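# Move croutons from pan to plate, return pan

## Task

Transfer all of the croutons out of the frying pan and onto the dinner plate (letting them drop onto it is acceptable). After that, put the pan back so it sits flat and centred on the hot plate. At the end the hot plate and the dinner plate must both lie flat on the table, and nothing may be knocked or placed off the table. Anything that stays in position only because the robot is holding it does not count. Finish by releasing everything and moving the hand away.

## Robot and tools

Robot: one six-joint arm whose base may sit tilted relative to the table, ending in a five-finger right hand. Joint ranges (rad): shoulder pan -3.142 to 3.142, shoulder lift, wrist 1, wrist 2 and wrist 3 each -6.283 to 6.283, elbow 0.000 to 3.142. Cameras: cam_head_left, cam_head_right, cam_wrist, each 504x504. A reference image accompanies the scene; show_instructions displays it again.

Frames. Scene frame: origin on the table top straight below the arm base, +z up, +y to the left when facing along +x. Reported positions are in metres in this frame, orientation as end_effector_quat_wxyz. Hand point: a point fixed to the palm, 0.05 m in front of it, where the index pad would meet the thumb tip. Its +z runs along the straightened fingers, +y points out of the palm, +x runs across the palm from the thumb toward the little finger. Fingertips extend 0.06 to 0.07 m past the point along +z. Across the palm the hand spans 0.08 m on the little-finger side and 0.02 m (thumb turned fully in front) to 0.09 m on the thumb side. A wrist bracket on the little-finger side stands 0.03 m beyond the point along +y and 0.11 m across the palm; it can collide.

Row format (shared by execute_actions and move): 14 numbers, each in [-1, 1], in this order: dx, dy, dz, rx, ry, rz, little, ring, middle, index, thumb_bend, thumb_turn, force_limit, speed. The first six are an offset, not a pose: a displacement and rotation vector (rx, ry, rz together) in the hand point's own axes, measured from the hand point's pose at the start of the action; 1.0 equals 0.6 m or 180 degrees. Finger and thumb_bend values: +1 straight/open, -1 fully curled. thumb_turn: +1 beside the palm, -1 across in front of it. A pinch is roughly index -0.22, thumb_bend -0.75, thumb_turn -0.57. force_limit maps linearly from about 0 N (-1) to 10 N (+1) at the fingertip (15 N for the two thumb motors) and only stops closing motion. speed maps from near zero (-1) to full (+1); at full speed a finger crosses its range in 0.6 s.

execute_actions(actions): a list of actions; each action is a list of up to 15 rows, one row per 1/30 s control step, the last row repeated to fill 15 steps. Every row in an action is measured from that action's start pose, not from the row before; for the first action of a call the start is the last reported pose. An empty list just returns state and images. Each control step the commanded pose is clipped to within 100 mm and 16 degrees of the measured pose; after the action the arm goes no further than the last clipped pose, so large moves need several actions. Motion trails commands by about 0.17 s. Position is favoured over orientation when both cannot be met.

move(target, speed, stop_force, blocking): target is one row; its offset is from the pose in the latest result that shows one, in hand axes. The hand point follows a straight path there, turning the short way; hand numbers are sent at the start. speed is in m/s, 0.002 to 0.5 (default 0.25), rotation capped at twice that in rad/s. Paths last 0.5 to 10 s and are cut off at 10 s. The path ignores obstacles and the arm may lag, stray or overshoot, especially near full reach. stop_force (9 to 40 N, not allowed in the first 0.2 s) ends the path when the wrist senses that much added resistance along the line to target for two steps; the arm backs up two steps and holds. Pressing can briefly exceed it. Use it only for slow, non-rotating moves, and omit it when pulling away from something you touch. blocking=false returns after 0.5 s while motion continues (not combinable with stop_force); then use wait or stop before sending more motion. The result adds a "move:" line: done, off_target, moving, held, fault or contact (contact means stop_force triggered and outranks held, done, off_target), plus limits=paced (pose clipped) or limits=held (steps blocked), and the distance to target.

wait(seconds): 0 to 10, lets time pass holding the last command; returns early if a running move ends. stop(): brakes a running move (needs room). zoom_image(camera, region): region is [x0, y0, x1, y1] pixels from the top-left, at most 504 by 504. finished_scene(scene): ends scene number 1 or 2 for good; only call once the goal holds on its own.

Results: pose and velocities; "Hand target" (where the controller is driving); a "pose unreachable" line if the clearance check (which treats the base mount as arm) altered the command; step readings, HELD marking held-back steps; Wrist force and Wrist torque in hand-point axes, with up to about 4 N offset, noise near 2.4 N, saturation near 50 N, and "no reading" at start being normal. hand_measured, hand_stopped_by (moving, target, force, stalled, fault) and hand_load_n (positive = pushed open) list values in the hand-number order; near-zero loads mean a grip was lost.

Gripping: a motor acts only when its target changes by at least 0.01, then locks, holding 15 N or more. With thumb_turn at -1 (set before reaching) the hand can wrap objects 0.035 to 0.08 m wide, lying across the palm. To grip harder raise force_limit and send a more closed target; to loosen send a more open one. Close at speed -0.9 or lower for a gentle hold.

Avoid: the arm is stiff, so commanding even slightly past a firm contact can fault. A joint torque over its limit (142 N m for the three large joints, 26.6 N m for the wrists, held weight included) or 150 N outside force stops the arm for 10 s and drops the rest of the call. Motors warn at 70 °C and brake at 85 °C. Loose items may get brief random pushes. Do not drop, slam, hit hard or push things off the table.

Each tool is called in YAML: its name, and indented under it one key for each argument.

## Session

execute_actions:
  actions: []

Scene clock: 0.00 s.
end_effector_position=(+0.1466, -0.4036, +0.1034) hand_measured=(+1.000, +1.000, +1.000, +1.000, +1.000, +1.000) hand_load_n=(+0.0, +0.0, +0.0, +0.0, +0.0, +0.0) hand_stopped_by=(target, target, target, target, target, target) hand_force_limit=0.00 hand_speed=-0.80 end_effector_quat_wxyz=(+0.089, +0.968, -0.219, -0.086) end_effector_velocity=(-0.000, +0.000, +0.000) end_effector_angular_velocity=(+0.001, +0.000, -0.001)
Joint positions: [-0.956 -0.399  1.717  0.51   0.86   0.747]
Joint velocities: [-0.    -0.    -0.     0.001  0.    -0.   ]
Motor temperatures (°C, as the motors report them): [23 21 25 32 29 33]
Wrist force (N, on the end effector, along its own x y z axes, offset not removed): no reading
Wrist torque (N m, same axes, about the end effector's origin, offset not removed): no reading
Hand target: +0.147, -0.404, +0.103; +0.089, +0.968, -0.219, -0.086

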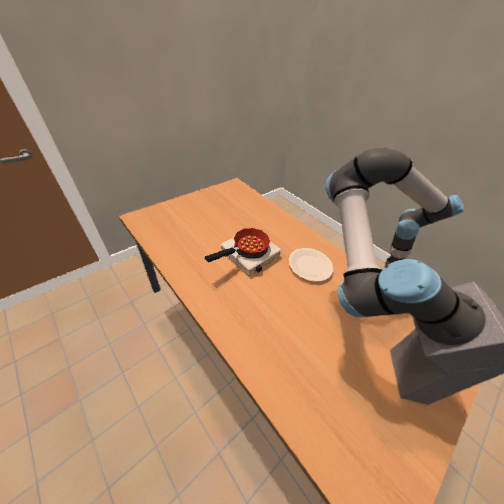

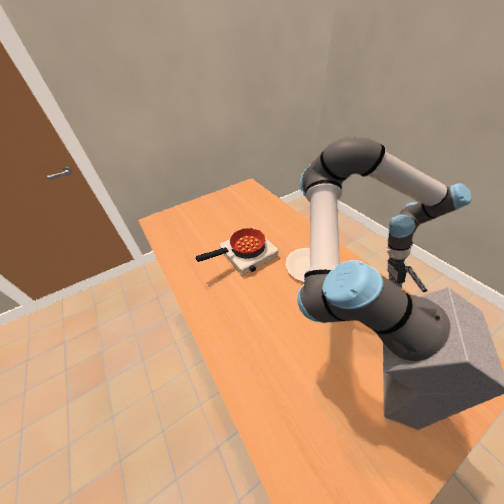

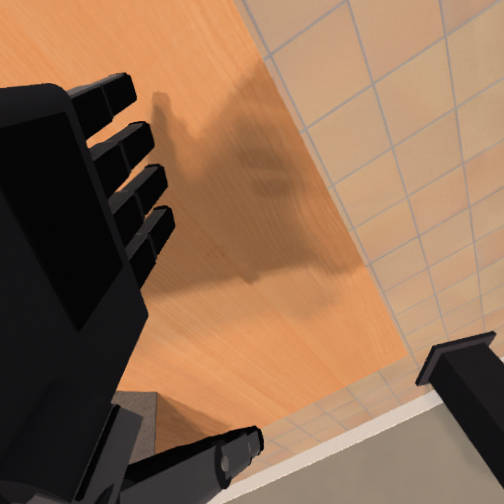

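move:
  target: [0.11,-0.553,-0.473,0.354,0.172,0.335,1,1,1,1,1,-1,1,0.5]

move:
  target: [-0.53,-0.15,0.4,0,0,0,1,1,1,1,1,-1,1,0.5]

Scene clock: 12.23 s.
end_effector_position=(+0.3994, -0.1002, +0.2998) hand_measured=(+1.000, +1.000, +1.000, +1.000, +1.000, -1.000) hand_load_n=(+0.0, +0.0, +0.0, +0.0, +0.0, +0.0) hand_stopped_by=(target, target, target, target, target, target) hand_force_limit=1.00 hand_speed=0.50 end_effector_quat_wxyz=(-0.325, +0.628, -0.627, +0.326) end_effector_velocity=(+0.003, +0.001, +0.001) end_effector_angular_velocity=(+0.002, -0.007, -0.003)
Joint positions: [-1.465 -0.656  2.756  1.856  0.318 -0.228]
Joint velocities: [ 0.004 -0.011  0.009  0.035 -0.003 -0.029]
Motor temperatures (°C, as the motors report them): [23 21 25 32 29 33]
Wrist force (N, on the end effector, along its own x y z axes, offset not removed): [-2.3 -0.4 -3.8]
Wrist torque (N m, same axes, about the end effector's origin, offset not removed): [0.24 0.34 -0.06]
Hand target: +0.400, -0.100, +0.300; -0.326, +0.628, -0.627, +0.326
Off the commanded pose: 0.001 m, 0 deg.
move: done

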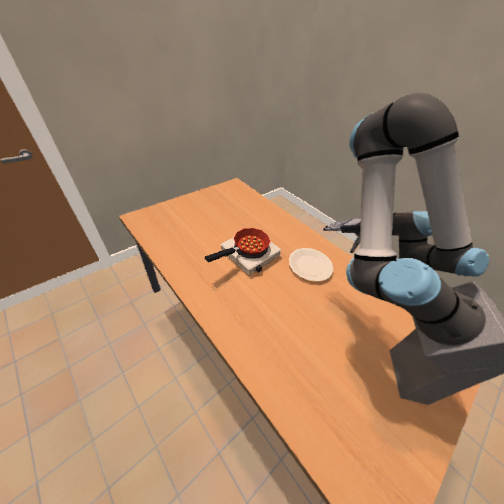

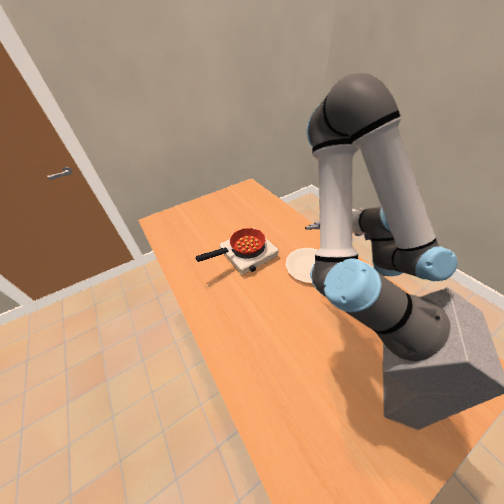

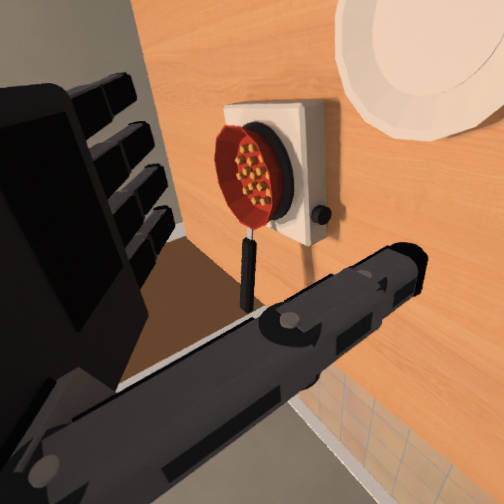

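Scene clock: 14.20 s.
end_effector_position=(+0.4082, -0.0822, +0.2968) hand_measured=(+1.000, +1.000, +1.000, +1.000, +1.000, -1.000) hand_load_n=(+0.0, +0.0, +0.0, +0.0, +0.0, +0.0) hand_stopped_by=(target, target, target, target, target, target) hand_force_limit=1.00 hand_speed=0.50 end_effector_quat_wxyz=(-0.325, +0.628, -0.628, +0.325) end_effector_velocity=(+0.000, -0.000, +0.001) end_effector_angular_velocity=(-0.002, -0.001, -0.000)
Joint positions: [-1.451 -0.698  2.808  1.874  0.307 -0.258]
Joint velocities: [-0.003 -0.001  0.    -0.     0.001  0.   ]
Motor temperatures (°C, as the motors report them): [23 21 25 32 29 33]
Wrist force (N, on the end effector, along its own x y z axes, offset not removed): [-0.4 1.6 -2.5]
Wrist torque (N m, same axes, about the end effector's origin, offset not removed): [0.45 0.05 0.07]
Hand target: +0.408, -0.082, +0.297; -0.325, +0.628, -0.628, +0.325
Off the commanded pose: 0.389 m, 0 deg; position clipped at the last step of the last action.
move: held; limits=paced,held; held on 51 of 59 steps, including the last
pose unreachable: on one or more control steps of this call, first in action 0 (counted from 0), an arm could not follow its commanded pose, so it was not sent that pose on those steps. On the call's last step it was still not sent that pose. It may still have moved: this result reports where it is.
cause: the commanded pose would bring two parts of the arm too close to each other (joints 3 (elbow) and 4 (wrist 1) lie between them).

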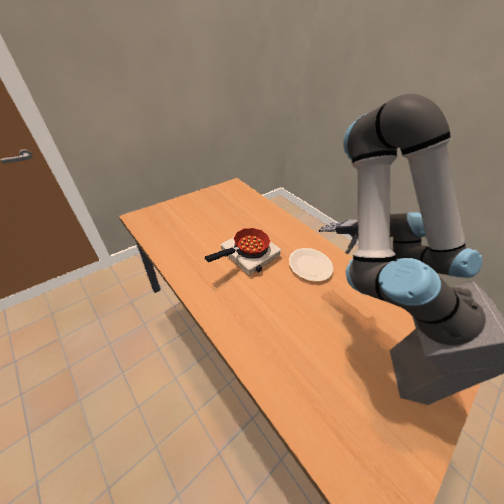

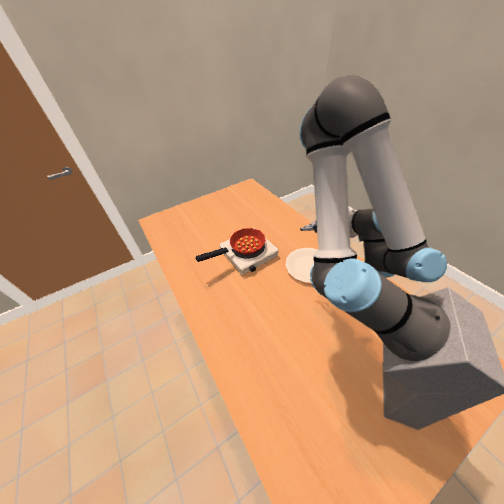

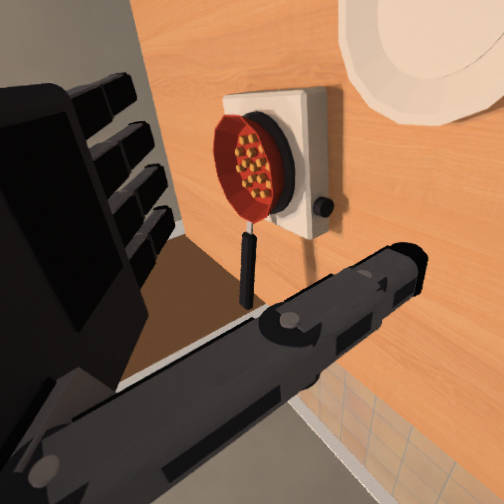

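move:
  target: [0.083,-0.15,0.3,-0.25,0,0,1,1,1,1,1,-1,1,0.5]
  speed: 0.15

move:
  target: [-0.58,-0.06,0.06,0.08,0,0,1,1,1,1,1,-1,1,0.5]
  speed: 0.15

Scene clock: 23.13 s.
end_effector_position=(+0.6047, -0.1314, +0.2660) hand_measured=(+1.000, +1.000, +1.000, +1.000, +1.000, -1.000) hand_load_n=(+0.0, +0.0, +0.0, +0.0, +0.0, +0.0) hand_stopped_by=(target, target, target, target, target, target) hand_force_limit=1.00 hand_speed=0.50 end_effector_quat_wxyz=(-0.244, +0.679, -0.672, +0.166) end_effector_velocity=(+0.004, -0.002, -0.003) end_effector_angular_velocity=(-0.000, +0.018, -0.028)
Joint positions: [-0.891 -1.114  2.068  2.575 -0.073  0.188]
Joint velocities: [ 0.011 -0.046  0.033  0.206 -0.023 -0.166]
Motor temperatures (°C, as the motors report them): [23 21 25 32 29 33]
Wrist force (N, on the end effector, along its own x y z axes, offset not removed): [-1.8 0.4 -2.0]
Wrist torque (N m, same axes, about the end effector's origin, offset not removed): [0.13 0.13 0.05]
Hand target: +0.605, -0.132, +0.266; -0.242, +0.678, -0.674, +0.166
Off the commanded pose: 0.002 m, 25 deg; orientation clipped at the last step of the last action.
move: off_target; limits=paced

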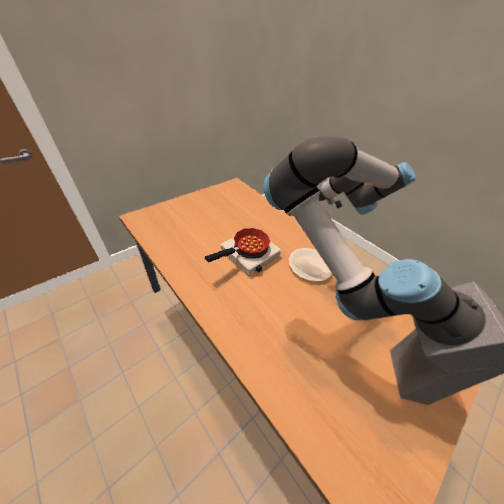

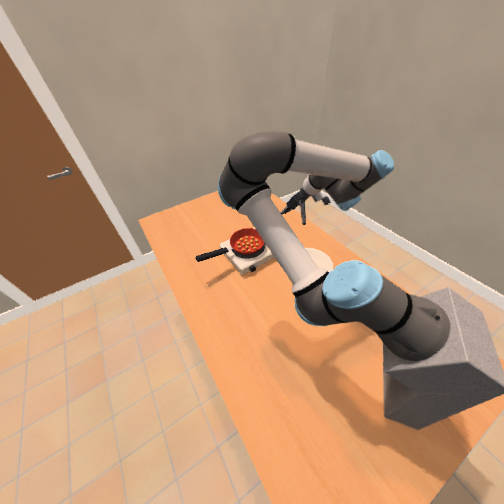

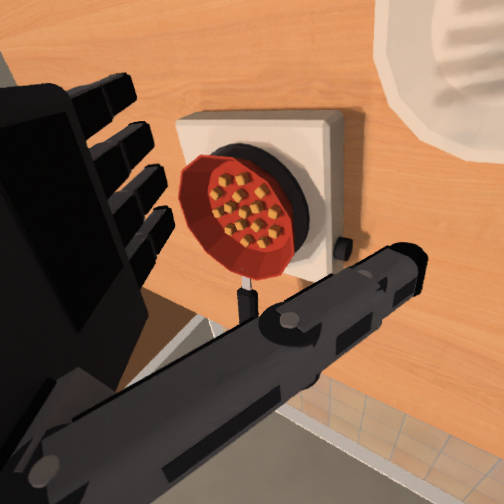

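Scene clock: 27.60 s.
end_effector_position=(+0.6391, +0.2169, +0.2914) hand_measured=(+1.000, +1.000, +1.000, +1.000, +1.000, -1.000) hand_load_n=(+0.0, +0.0, +0.0, +0.0, +0.0, +0.0) hand_stopped_by=(target, target, target, target, target, target) hand_force_limit=1.00 hand_speed=0.50 end_effector_quat_wxyz=(-0.326, +0.644, -0.646, +0.249) end_effector_velocity=(+0.001, +0.002, -0.001) end_effector_angular_velocity=(-0.002, -0.006, -0.002)
Joint positions: [-0.582 -1.841  2.333  2.291 -0.543  0.894]
Joint velocities: [ 0.011 -0.002  0.     0.004 -0.017 -0.005]
Motor temperatures (°C, as the motors report them): [23 21 25 32 29 33]
Wrist force (N, on the end effector, along its own x y z axes, offset not removed): [-1.5 1.9 -2.6]
Wrist torque (N m, same axes, about the end effector's origin, offset not removed): [0.59 0.20 0.04]
Hand target: +0.639, +0.217, +0.291; -0.327, +0.644, -0.646, +0.249
Off the commanded pose: 0.001 m, 0 deg.
move: done; limits=paced

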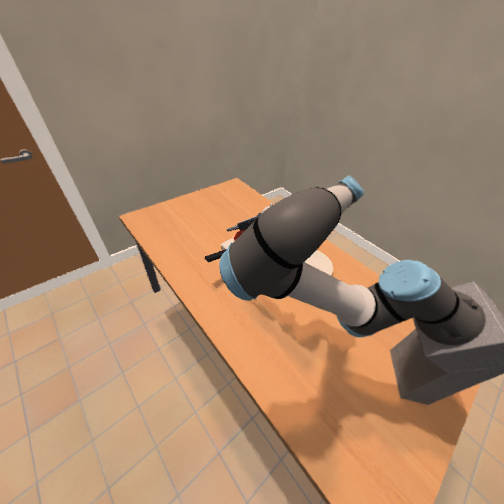

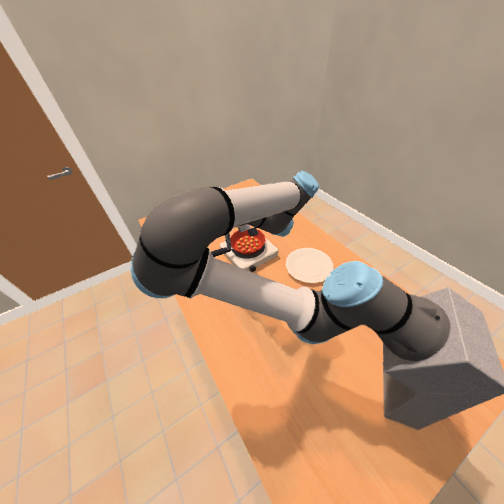

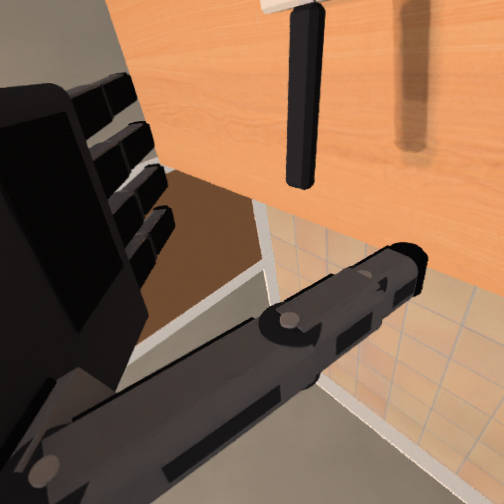

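move:
  target: [0.027,0.048,0.243,0,0,0,1,1,1,1,1,-1,1,0.5]
  speed: 0.12

Scene clock: 34.37 s.
end_effector_position=(+0.7282, +0.2166, +0.1716) hand_measured=(+1.000, +1.000, +1.000, +1.000, +1.000, -1.000) hand_load_n=(+0.0, +0.0, +0.0, +0.0, +0.0, +0.0) hand_stopped_by=(target, target, target, target, target, target) hand_force_limit=1.00 hand_speed=0.50 end_effector_quat_wxyz=(-0.326, +0.644, -0.646, +0.249) end_effector_velocity=(+0.002, +0.000, -0.002) end_effector_angular_velocity=(+0.001, +0.000, -0.000)
Joint positions: [-0.166 -1.471  2.031  2.357 -0.943  0.716]
Joint velocities: [ 0.005  0.006 -0.007  0.002 -0.005 -0.001]
Motor temperatures (°C, as the motors report them): [23 21 25 32 29 33]
Wrist force (N, on the end effector, along its own x y z axes, offset not removed): [-2.6 -0.4 -1.5]
Wrist torque (N m, same axes, about the end effector's origin, offset not removed): [-0.06 0.28 -0.09]
Hand target: +0.728, +0.217, +0.171; -0.326, +0.644, -0.646, +0.249
Off the commanded pose: 0.001 m, 0 deg.
move: done

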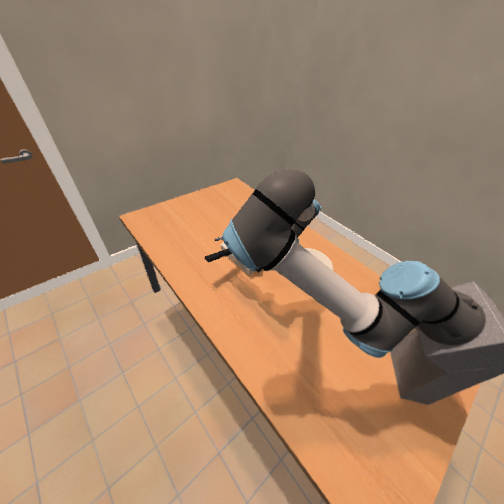

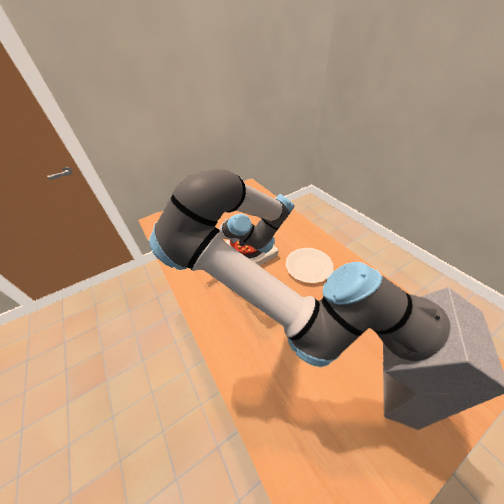

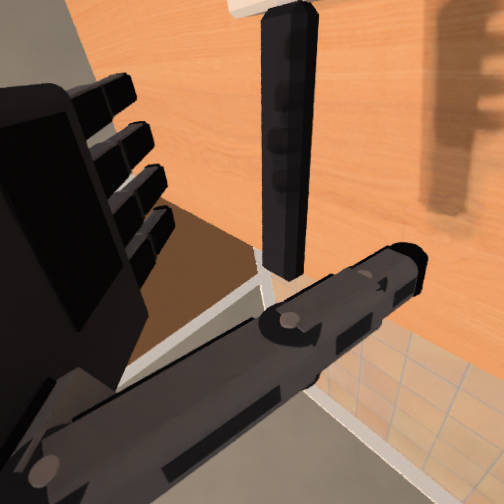

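move:
  target: [0,0.07,0.13,0,0,0,1,1,1,1,1,-1,1,0.5]
  speed: 0.05
  stop_force: 10

Scene clock: 38.90 s.
end_effector_position=(+0.7578, +0.2263, +0.0888) hand_measured=(+1.000, +1.000, +1.000, +1.000, +1.000, -1.000) hand_load_n=(+0.0, +0.0, +0.0, +0.0, +0.0, +0.0) hand_stopped_by=(target, target, target, target, target, target) hand_force_limit=1.00 hand_speed=0.50 end_effector_quat_wxyz=(-0.325, +0.644, -0.646, +0.249) end_effector_velocity=(+0.001, +0.001, -0.002) end_effector_angular_velocity=(+0.001, -0.001, +0.002)
Joint positions: [-0.003 -1.277  1.852  2.365 -1.101  0.675]
Joint velocities: [ 0.004  0.004 -0.005 -0.    -0.004 -0.001]
Motor temperatures (°C, as the motors report them): [23 21 25 32 29 33]
Wrist force (N, on the end effector, along its own x y z axes, offset not removed): [-2.8 2.0 -1.5]
Wrist torque (N m, same axes, about the end effector's origin, offset not removed): [0.36 0.31 0.06]
Hand target: +0.758, +0.226, +0.089; -0.325, +0.644, -0.646, +0.249
Off the commanded pose: 0.000 m, 0 deg.
move: done

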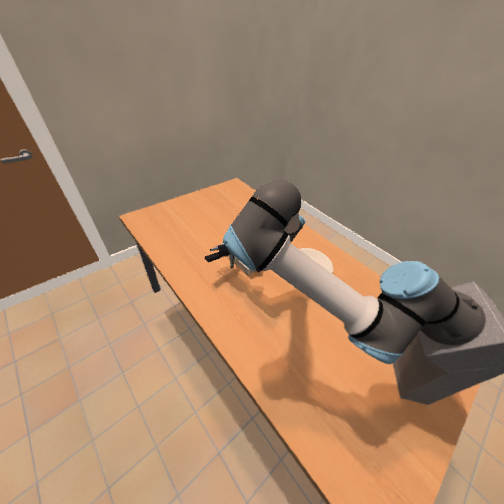

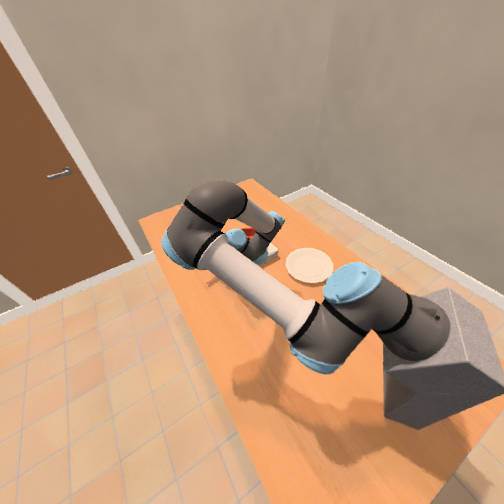

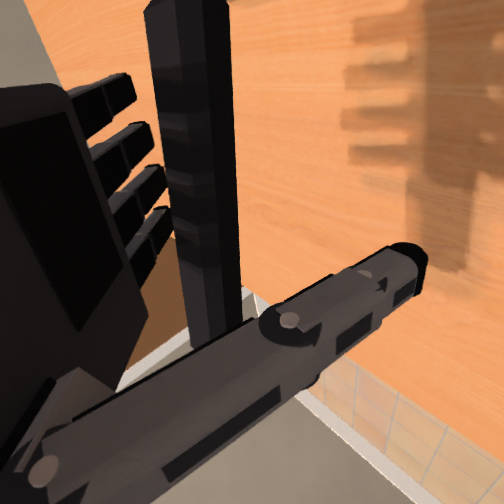

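move:
  target: [0,0.01,0.075,0,0,0,1,1,1,1,1,-1,1,0.5]
  speed: 0.03
  stop_force: 10

move:
  target: [0,0,0,0,0,0,-1,-1,-1,-1,1,-1,1,-0.4]

move:
  target: [0,0,0,0,0,0,-1,-1,-1,-1,-1,-1,1,-0.4]

move:
  target: [-0.015,-0.11,-0.1,0,0,0,-1,-1,-1,-1,-1,-1,1,-0.4]
  speed: 0.04

Scene clock: 45.10 s.
end_effector_position=(+0.7869, +0.2310, +0.0547) hand_measured=(+1.000, +1.000, +1.000, +1.000, +1.000, -1.000) hand_load_n=(+0.0, +0.0, +0.0, +0.0, +0.0, +0.0) hand_stopped_by=(target, target, target, target, target, target) hand_force_limit=1.00 hand_speed=0.50 end_effector_quat_wxyz=(-0.325, +0.644, -0.646, +0.249) end_effector_velocity=(+0.002, -0.000, -0.002) end_effector_angular_velocity=(-0.001, -0.000, -0.001)
Joint positions: [ 0.047 -1.189  1.717  2.416 -1.15   0.664]
Joint velocities: [ 0.001  0.005 -0.007  0.003 -0.002 -0.   ]
Motor temperatures (°C, as the motors report them): [23 21 25 32 29 33]
Wrist force (N, on the end effector, along its own x y z axes, offset not removed): [-3.3 1.7 -3.2]
Wrist torque (N m, same axes, about the end effector's origin, offset not removed): [0.41 0.46 0.05]
Hand target: +0.787, +0.231, +0.054; -0.325, +0.644, -0.646, +0.249
Off the commanded pose: 0.000 m, 0 deg.
move: done

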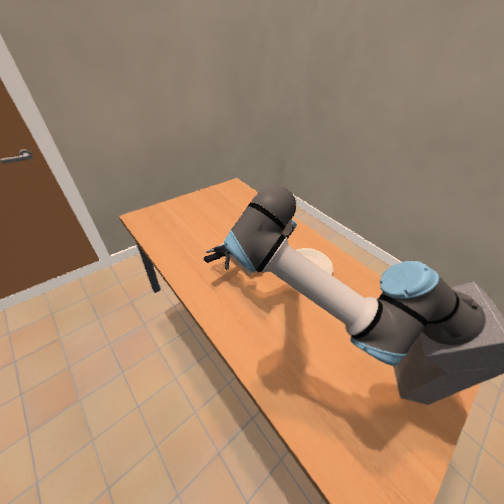

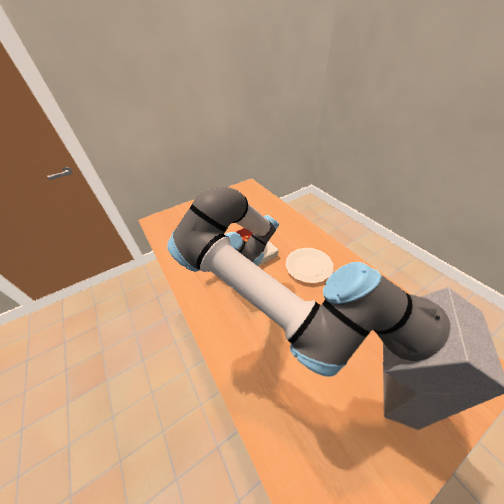

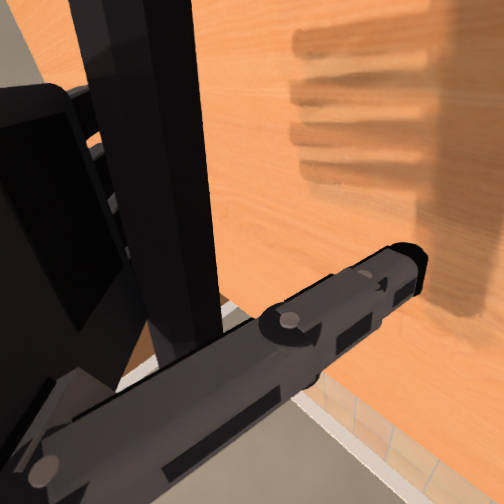

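Scene clock: 47.37 s.
end_effector_position=(+0.7869, +0.2310, +0.0547) hand_measured=(-0.998, -1.000, -1.000, -1.000, +1.000, -1.000) hand_load_n=(+8.0, +2.5, +0.0, +0.0, +0.0, -0.5) hand_stopped_by=(target, target, target, target, target, target) hand_force_limit=1.00 hand_speed=-0.40 end_effector_quat_wxyz=(-0.325, +0.644, -0.646, +0.249) end_effector_velocity=(+0.001, +0.001, +0.001) end_effector_angular_velocity=(-0.000, -0.003, +0.002)
Joint positions: [ 0.047 -1.189  1.717  2.416 -1.15   0.664]
Joint velocities: [-0.    -0.001  0.    -0.002 -0.     0.   ]
Motor temperatures (°C, as the motors report them): [23 21 25 32 29 33]
Wrist force (N, on the end effector, along its own x y z axes, offset not removed): [-1.8 4.2 1.0]
Wrist torque (N m, same axes, about the end effector's origin, offset not removed): [0.29 -0.35 0.61]
Hand target: +0.787, +0.231, +0.055; -0.325, +0.644, -0.646, +0.249
Off the commanded pose: 0.000 m, 0 deg.
move: done

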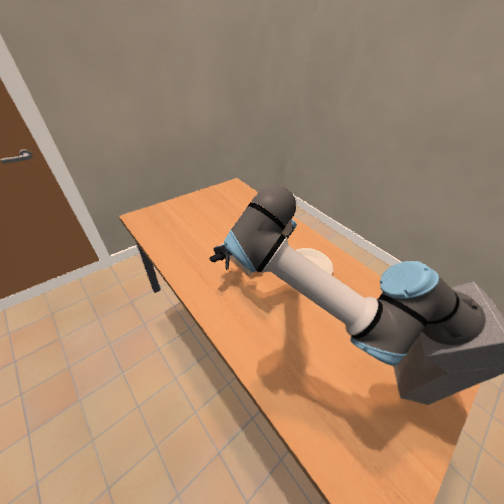

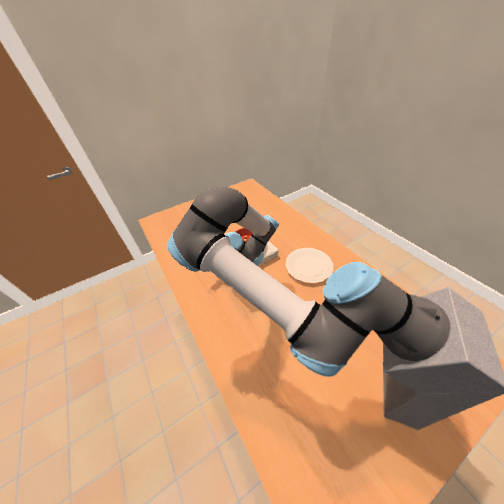

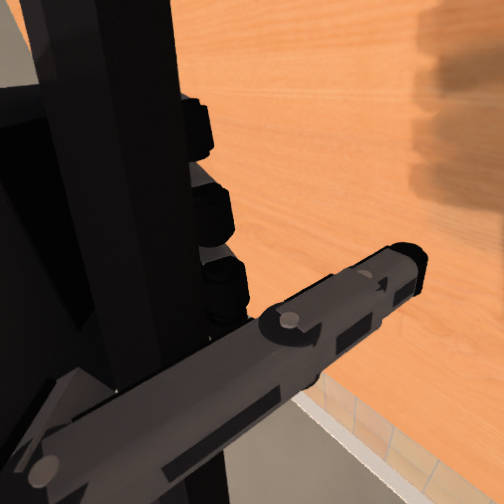

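Scene clock: 49.40 s.
end_effector_position=(+0.7869, +0.2310, +0.0547) hand_measured=(-0.998, -1.000, -1.000, -1.000, -0.068, -1.000) hand_load_n=(+5.0, +1.0, -1.5, +0.0, +15.0, +3.5) hand_stopped_by=(target, target, target, target, force, target) hand_force_limit=1.00 hand_speed=-0.40 end_effector_quat_wxyz=(-0.325, +0.644, -0.646, +0.249) end_effector_velocity=(-0.000, +0.000, -0.000) end_effector_angular_velocity=(+0.000, +0.000, +0.000)
Joint positions: [ 0.047 -1.189  1.717  2.416 -1.15   0.664]
Joint velocities: [ 0.001 -0.     0.     0.001 -0.    -0.   ]
Motor temperatures (°C, as the motors report them): [23 21 25 32 29 33]
Wrist force (N, on the end effector, along its own x y z axes, offset not removed): [-1.6 4.4 -2.0]
Wrist torque (N m, same axes, about the end effector's origin, offset not removed): [0.59 -0.19 0.58]
Hand target: +0.787, +0.231, +0.055; -0.325, +0.644, -0.646, +0.249
Off the commanded pose: 0.000 m, 0 deg.
move: done

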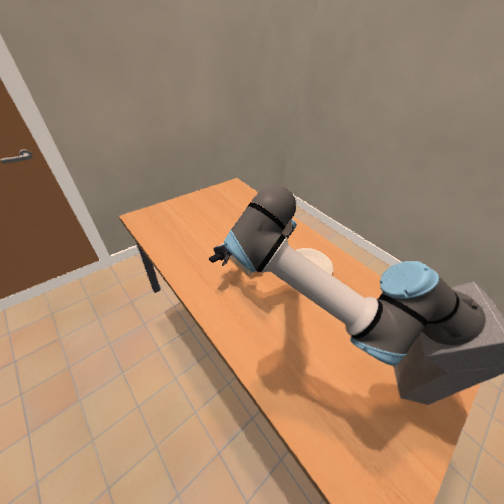

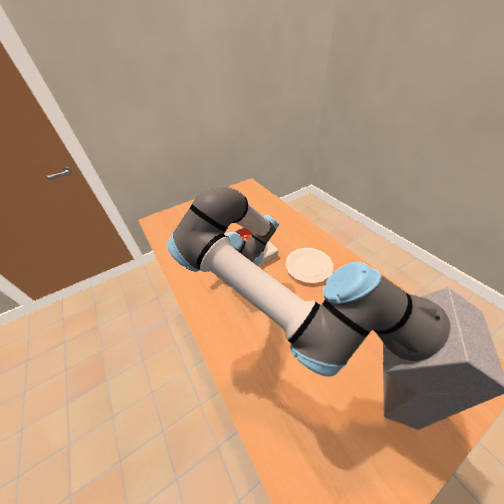

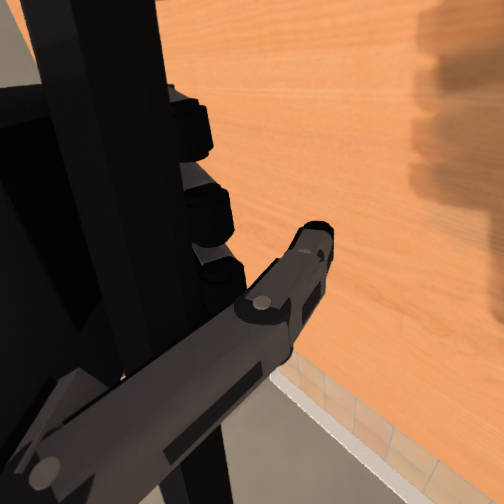

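Scene clock: 52.03 s.
end_effector_position=(+0.7863, +0.2309, +0.1441) hand_measured=(-0.998, -1.000, -1.000, -1.000, -0.068, -1.000) hand_load_n=(+6.5, +0.0, -1.5, +0.0, +13.5, +3.5) hand_stopped_by=(target, target, target, target, force, target) hand_force_limit=1.00 hand_speed=-0.40 end_effector_quat_wxyz=(-0.325, +0.644, -0.646, +0.249) end_effector_velocity=(-0.000, +0.001, +0.002) end_effector_angular_velocity=(+0.001, +0.000, +0.002)
Joint positions: [-0.085 -1.379  1.833  2.475 -1.021  0.695]
Joint velocities: [-0.003 -0.005  0.002  0.001  0.004  0.001]
Motor temperatures (°C, as the motors report them): [23 21 25 32 29 33]
Wrist force (N, on the end effector, along its own x y z axes, offset not removed): [-0.3 5.8 1.3]
Wrist torque (N m, same axes, about the end effector's origin, offset not removed): [0.31 -0.71 0.87]
Hand target: +0.786, +0.231, +0.144; -0.325, +0.644, -0.646, +0.249
Off the commanded pose: 0.000 m, 0 deg.
move: done

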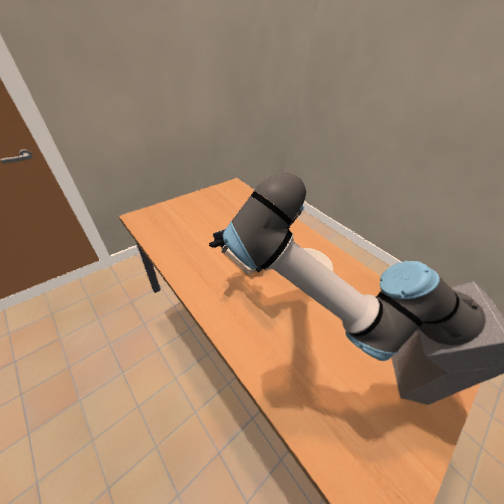

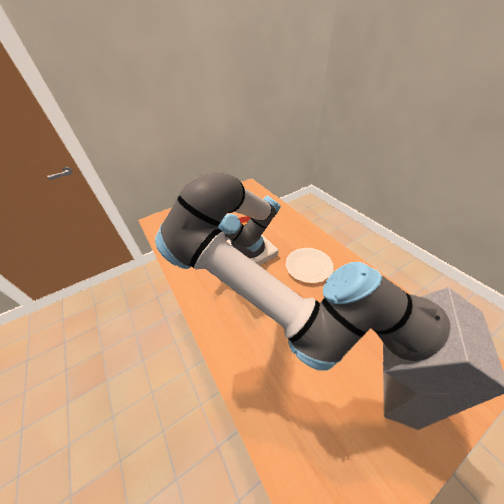

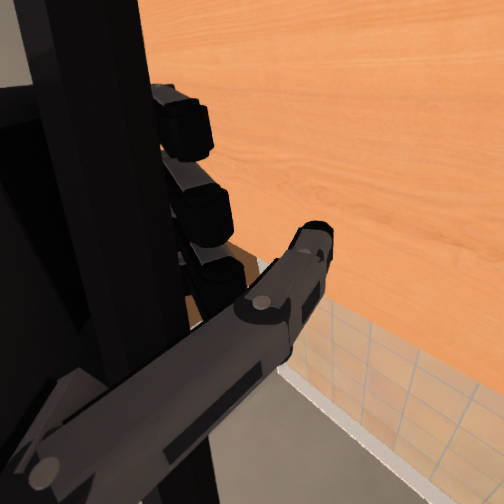

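move:
  target: [0.228,0.173,-0.317,0.004,-0.075,0.082,-1,-1,-1,-1,-1,-1,1,-0.4]
  speed: 0.06

zoom_image:
  camera: "cam_head_right"
  region: [200,170,360,330]

Scene clock: 62.00 s.
end_effector_position=(+0.5826, +0.0815, +0.1801) hand_measured=(-0.998, -1.000, -1.000, -1.000, -0.068, -1.000) hand_load_n=(+5.5, +0.0, -1.5, +0.0, +13.5, +3.5) hand_stopped_by=(target, target, target, target, force, target) hand_force_limit=1.00 hand_speed=-0.40 end_effector_quat_wxyz=(+0.433, -0.578, +0.679, -0.132) end_effector_velocity=(-0.002, -0.002, +0.001) end_effector_angular_velocity=(+0.006, -0.001, +0.001)
Joint positions: [-0.541 -1.052  2.118  1.307 -0.503  1.499]
Joint velocities: [-0.006  0.005 -0.002 -0.021  0.004  0.021]
Motor temperatures (°C, as the motors report them): [23 21 25 32 29 33]
Wrist force (N, on the end effector, along its own x y z axes, offset not removed): [0.4 2.4 2.0]
Wrist torque (N m, same axes, about the end effector's origin, offset not removed): [-0.17 -0.44 0.74]
Hand target: +0.582, +0.081, +0.180; +0.433, -0.578, +0.679, -0.132
Off the commanded pose: 0.001 m, 0 deg.
move: done

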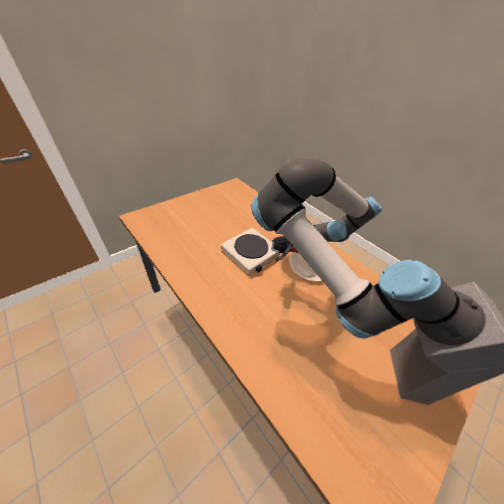

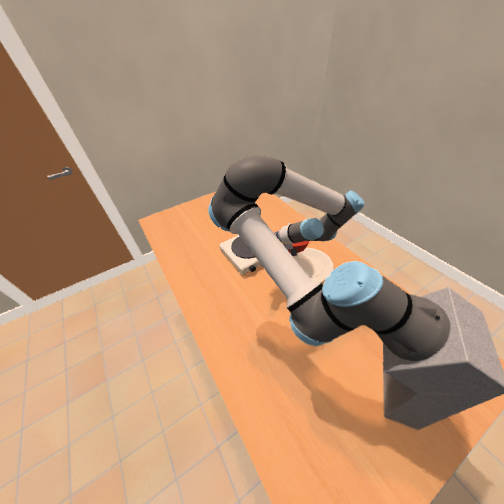

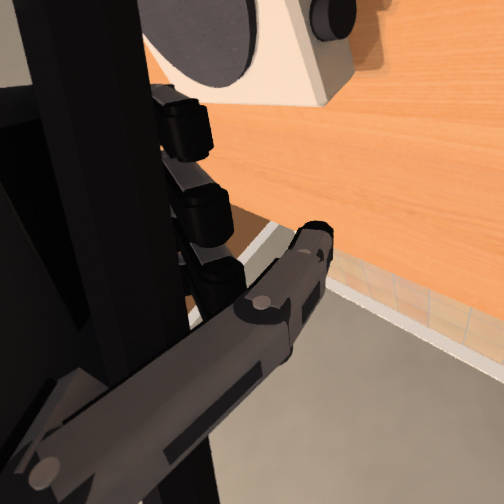

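Region (200, 170, 360, 330) of cam_head_right's 504x504 image, scaled by 3.150, with more detail than that image has.

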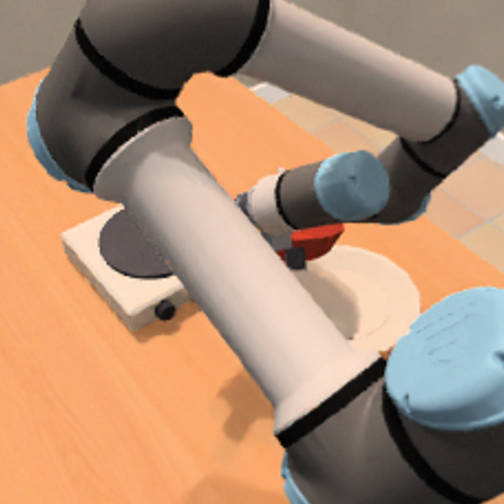

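move:
  target: [0.122,-0.112,-0.13,0.007,-0.112,0.123,-1,-1,-1,-1,-1,-1,1,-0.4]
  speed: 0.05

zoom_image:
  camera: "cam_head_right"
  region: [230,170,370,310]

zoom_image:
  camera: "cam_head_left"
  region: [240,170,380,310]

Scene clock: 71.50 s.
end_effector_position=(+0.5735, -0.0288, +0.2402) hand_measured=(-0.998, -1.000, -1.000, -1.000, -0.068, -1.000) hand_load_n=(+3.0, +0.0, -1.5, +0.0, +13.5, +3.5) hand_stopped_by=(target, target, target, target, force, target) hand_force_limit=1.00 hand_speed=-0.40 end_effector_quat_wxyz=(+0.568, -0.447, +0.689, +0.048) end_effector_velocity=(-0.001, -0.002, +0.000) end_effector_angular_velocity=(+0.009, +0.000, +0.003)
Joint positions: [-0.681 -0.759  1.681  0.681 -0.639  2.615]
Joint velocities: [ 0.     0.006 -0.008 -0.007 -0.005  0.013]
Motor temperatures (°C, as the motors report them): [23 21 25 32 29 33]
Wrist force (N, on the end effector, along its own x y z axes, offset not removed): [3.5 3.3 -1.0]
Wrist torque (N m, same axes, about the end effector's origin, offset not removed): [0.25 -0.22 0.62]
Hand target: +0.574, -0.029, +0.240; +0.568, -0.447, +0.689, +0.049
Off the commanded pose: 0.001 m, 0 deg.
move: done

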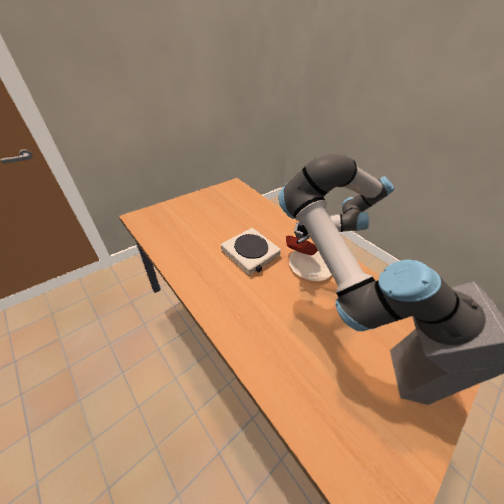

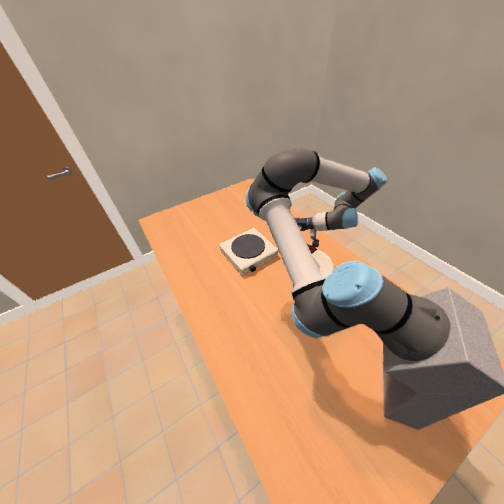

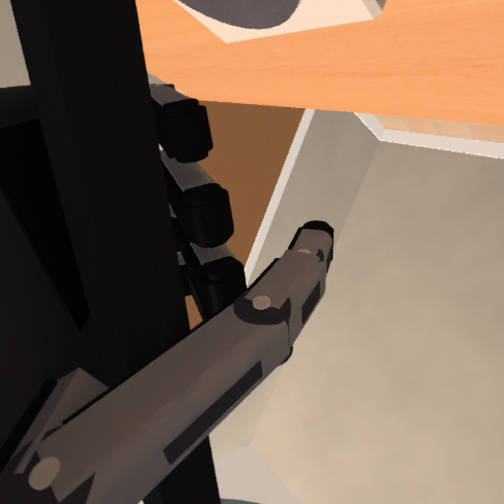

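Region (230, 170, 370, 310) of cam_head_right's 504x504 image, scaled by 3.600, with more detail than that image has.

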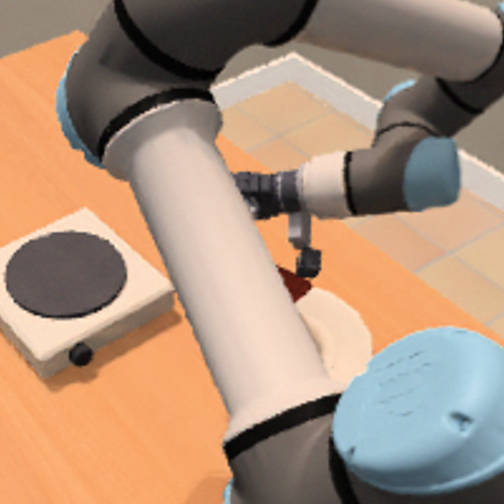

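Region (240, 170, 380, 310) of cam_head_left's 504x504 image, scaled by 3.600, with more detail than that image has.

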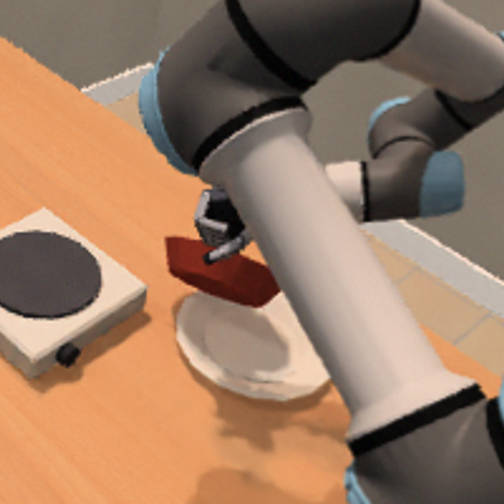

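move:
  target: [0.038,0.006,-0.109,0.007,-0.112,0.123,-1,-1,-1,-1,-1,-1,1,-0.4]
  speed: 0.05

Scene clock: 97.33 s.
end_effector_position=(+0.5406, -0.0616, +0.2433) hand_measured=(-0.998, -0.996, -0.956, -0.910, -0.060, -1.000) hand_load_n=(+0.0, +20.0, +19.5, +19.5, +28.0, +1.5) hand_stopped_by=(target, target, target, target, force, target) hand_force_limit=1.00 hand_speed=-0.40 end_effector_quat_wxyz=(+0.639, -0.343, +0.668, +0.167) end_effector_velocity=(-0.000, -0.000, +0.000) end_effector_angular_velocity=(-0.000, -0.001, -0.001)
Joint positions: [-0.622 -0.562  1.553  0.562 -0.865  2.868]
Joint velocities: [-0.001  0.     0.    -0.    -0.    -0.   ]
Motor temperatures (°C, as the motors report them): [23 21 25 32 29 33]
Wrist force (N, on the end effector, along its own x y z axes, offset not removed): [-50.0 -36.3 0.4]
Wrist torque (N m, same axes, about the end effector's origin, offset not removed): [-0.54 0.17 -14.13]
Hand target: +0.540, -0.061, +0.242; +0.637, -0.342, +0.670, +0.168
Off the commanded pose: 0.023 m, 10 deg.
TORQUE FAULT: the external load on joint 5 (wrist 2) reached its load limit, and the arm stopped for 10 seconds. That time counts as 20 of the actions that you can send in this scene. The arm's remaining commands of this call were not run. The arm holds where it stopped, with its grip as last carried out, and accepts commands again: back off and push less far. The arm stops again, at the same cost, whenever a joint's load reaches its limit.
move: fault

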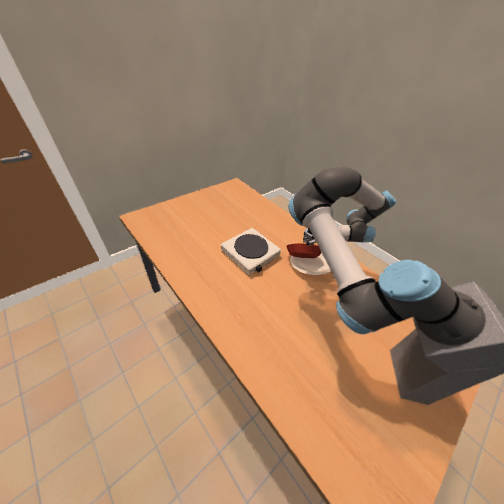

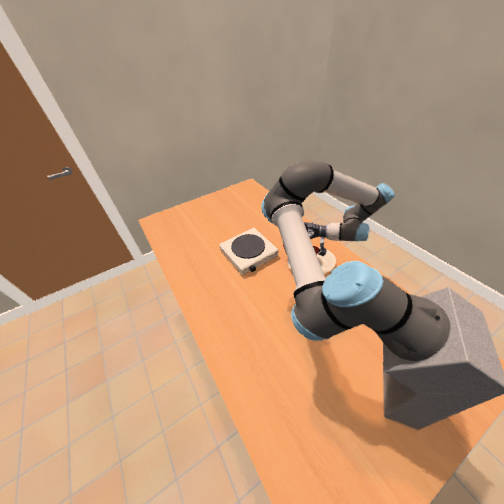

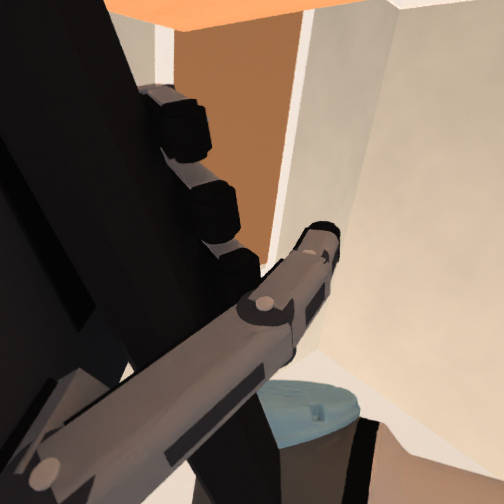

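move:
  target: [-0.09,-0.02,-0.012,0,0,0,-1,-1,-1,-1,-1,-1,1,-0.4]
  speed: 0.03

zoom_image:
  camera: "cam_head_left"
  region: [260,190,380,300]

Scene clock: 106.10 s.
end_effector_position=(+0.5406, -0.0615, +0.2989) hand_measured=(-0.998, -1.000, -0.958, -0.914, -0.060, -1.000) hand_load_n=(+0.5, +0.0, +9.5, +0.0, +14.5, +3.5) hand_stopped_by=(target, target, target, target, force, target) hand_force_limit=1.00 hand_speed=-0.40 end_effector_quat_wxyz=(+0.639, -0.343, +0.668, +0.167) end_effector_velocity=(-0.000, -0.001, +0.003) end_effector_angular_velocity=(-0.001, -0.000, -0.001)
Joint positions: [-0.722 -0.657  1.623  0.503 -0.872  2.998]
Joint velocities: [-0.006 -0.003  0.003 -0.002 -0.     0.006]
Motor temperatures (°C, as the motors report them): [23 21 25 32 29 33]
Wrist force (N, on the end effector, along its own x y z axes, offset not removed): [-0.2 4.3 -1.4]
Wrist torque (N m, same axes, about the end effector's origin, offset not removed): [0.52 0.03 0.34]
Hand target: +0.541, -0.062, +0.299; +0.639, -0.343, +0.668, +0.167
Off the commanded pose: 0.000 m, 0 deg.
move: done

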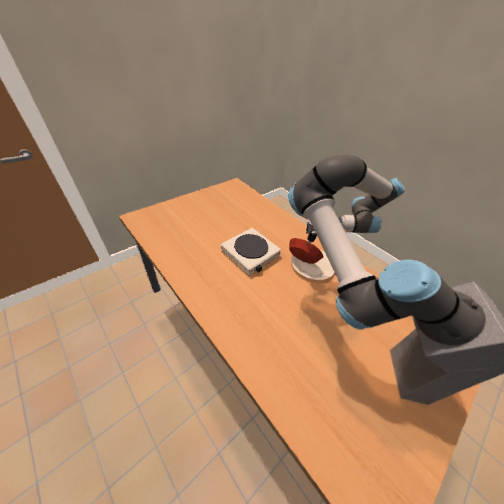

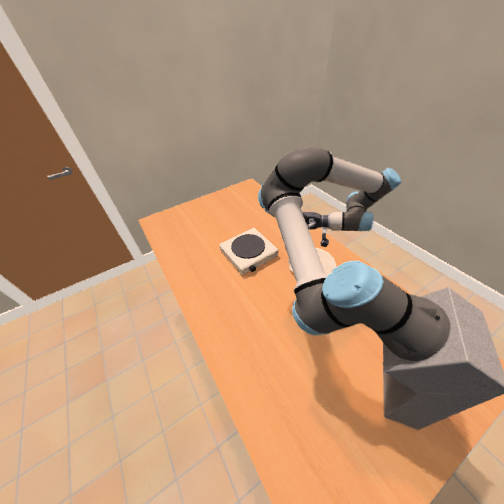

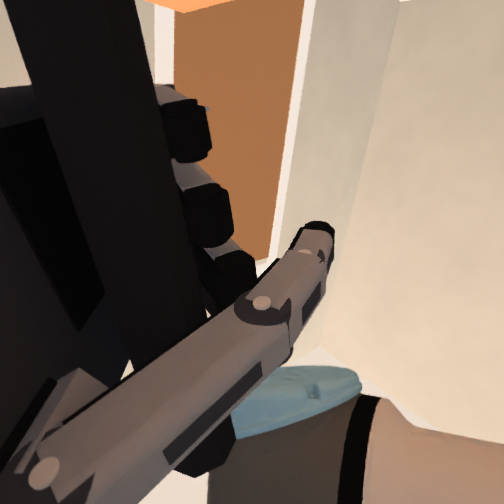

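Region (260, 190, 380, 300) of cam_head_left's 504x504 image, scaled by 4.200, with more detail than that image has; it fills the top 462 rows of this view, and the rest is white.

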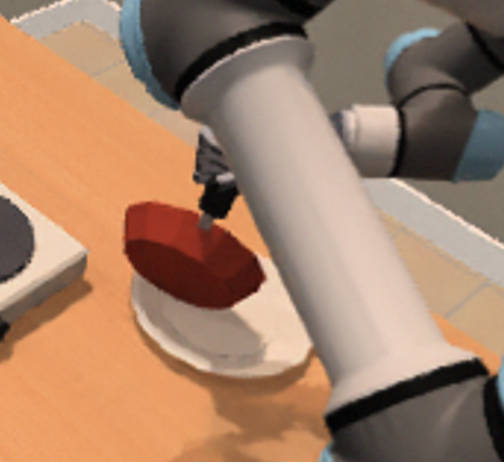

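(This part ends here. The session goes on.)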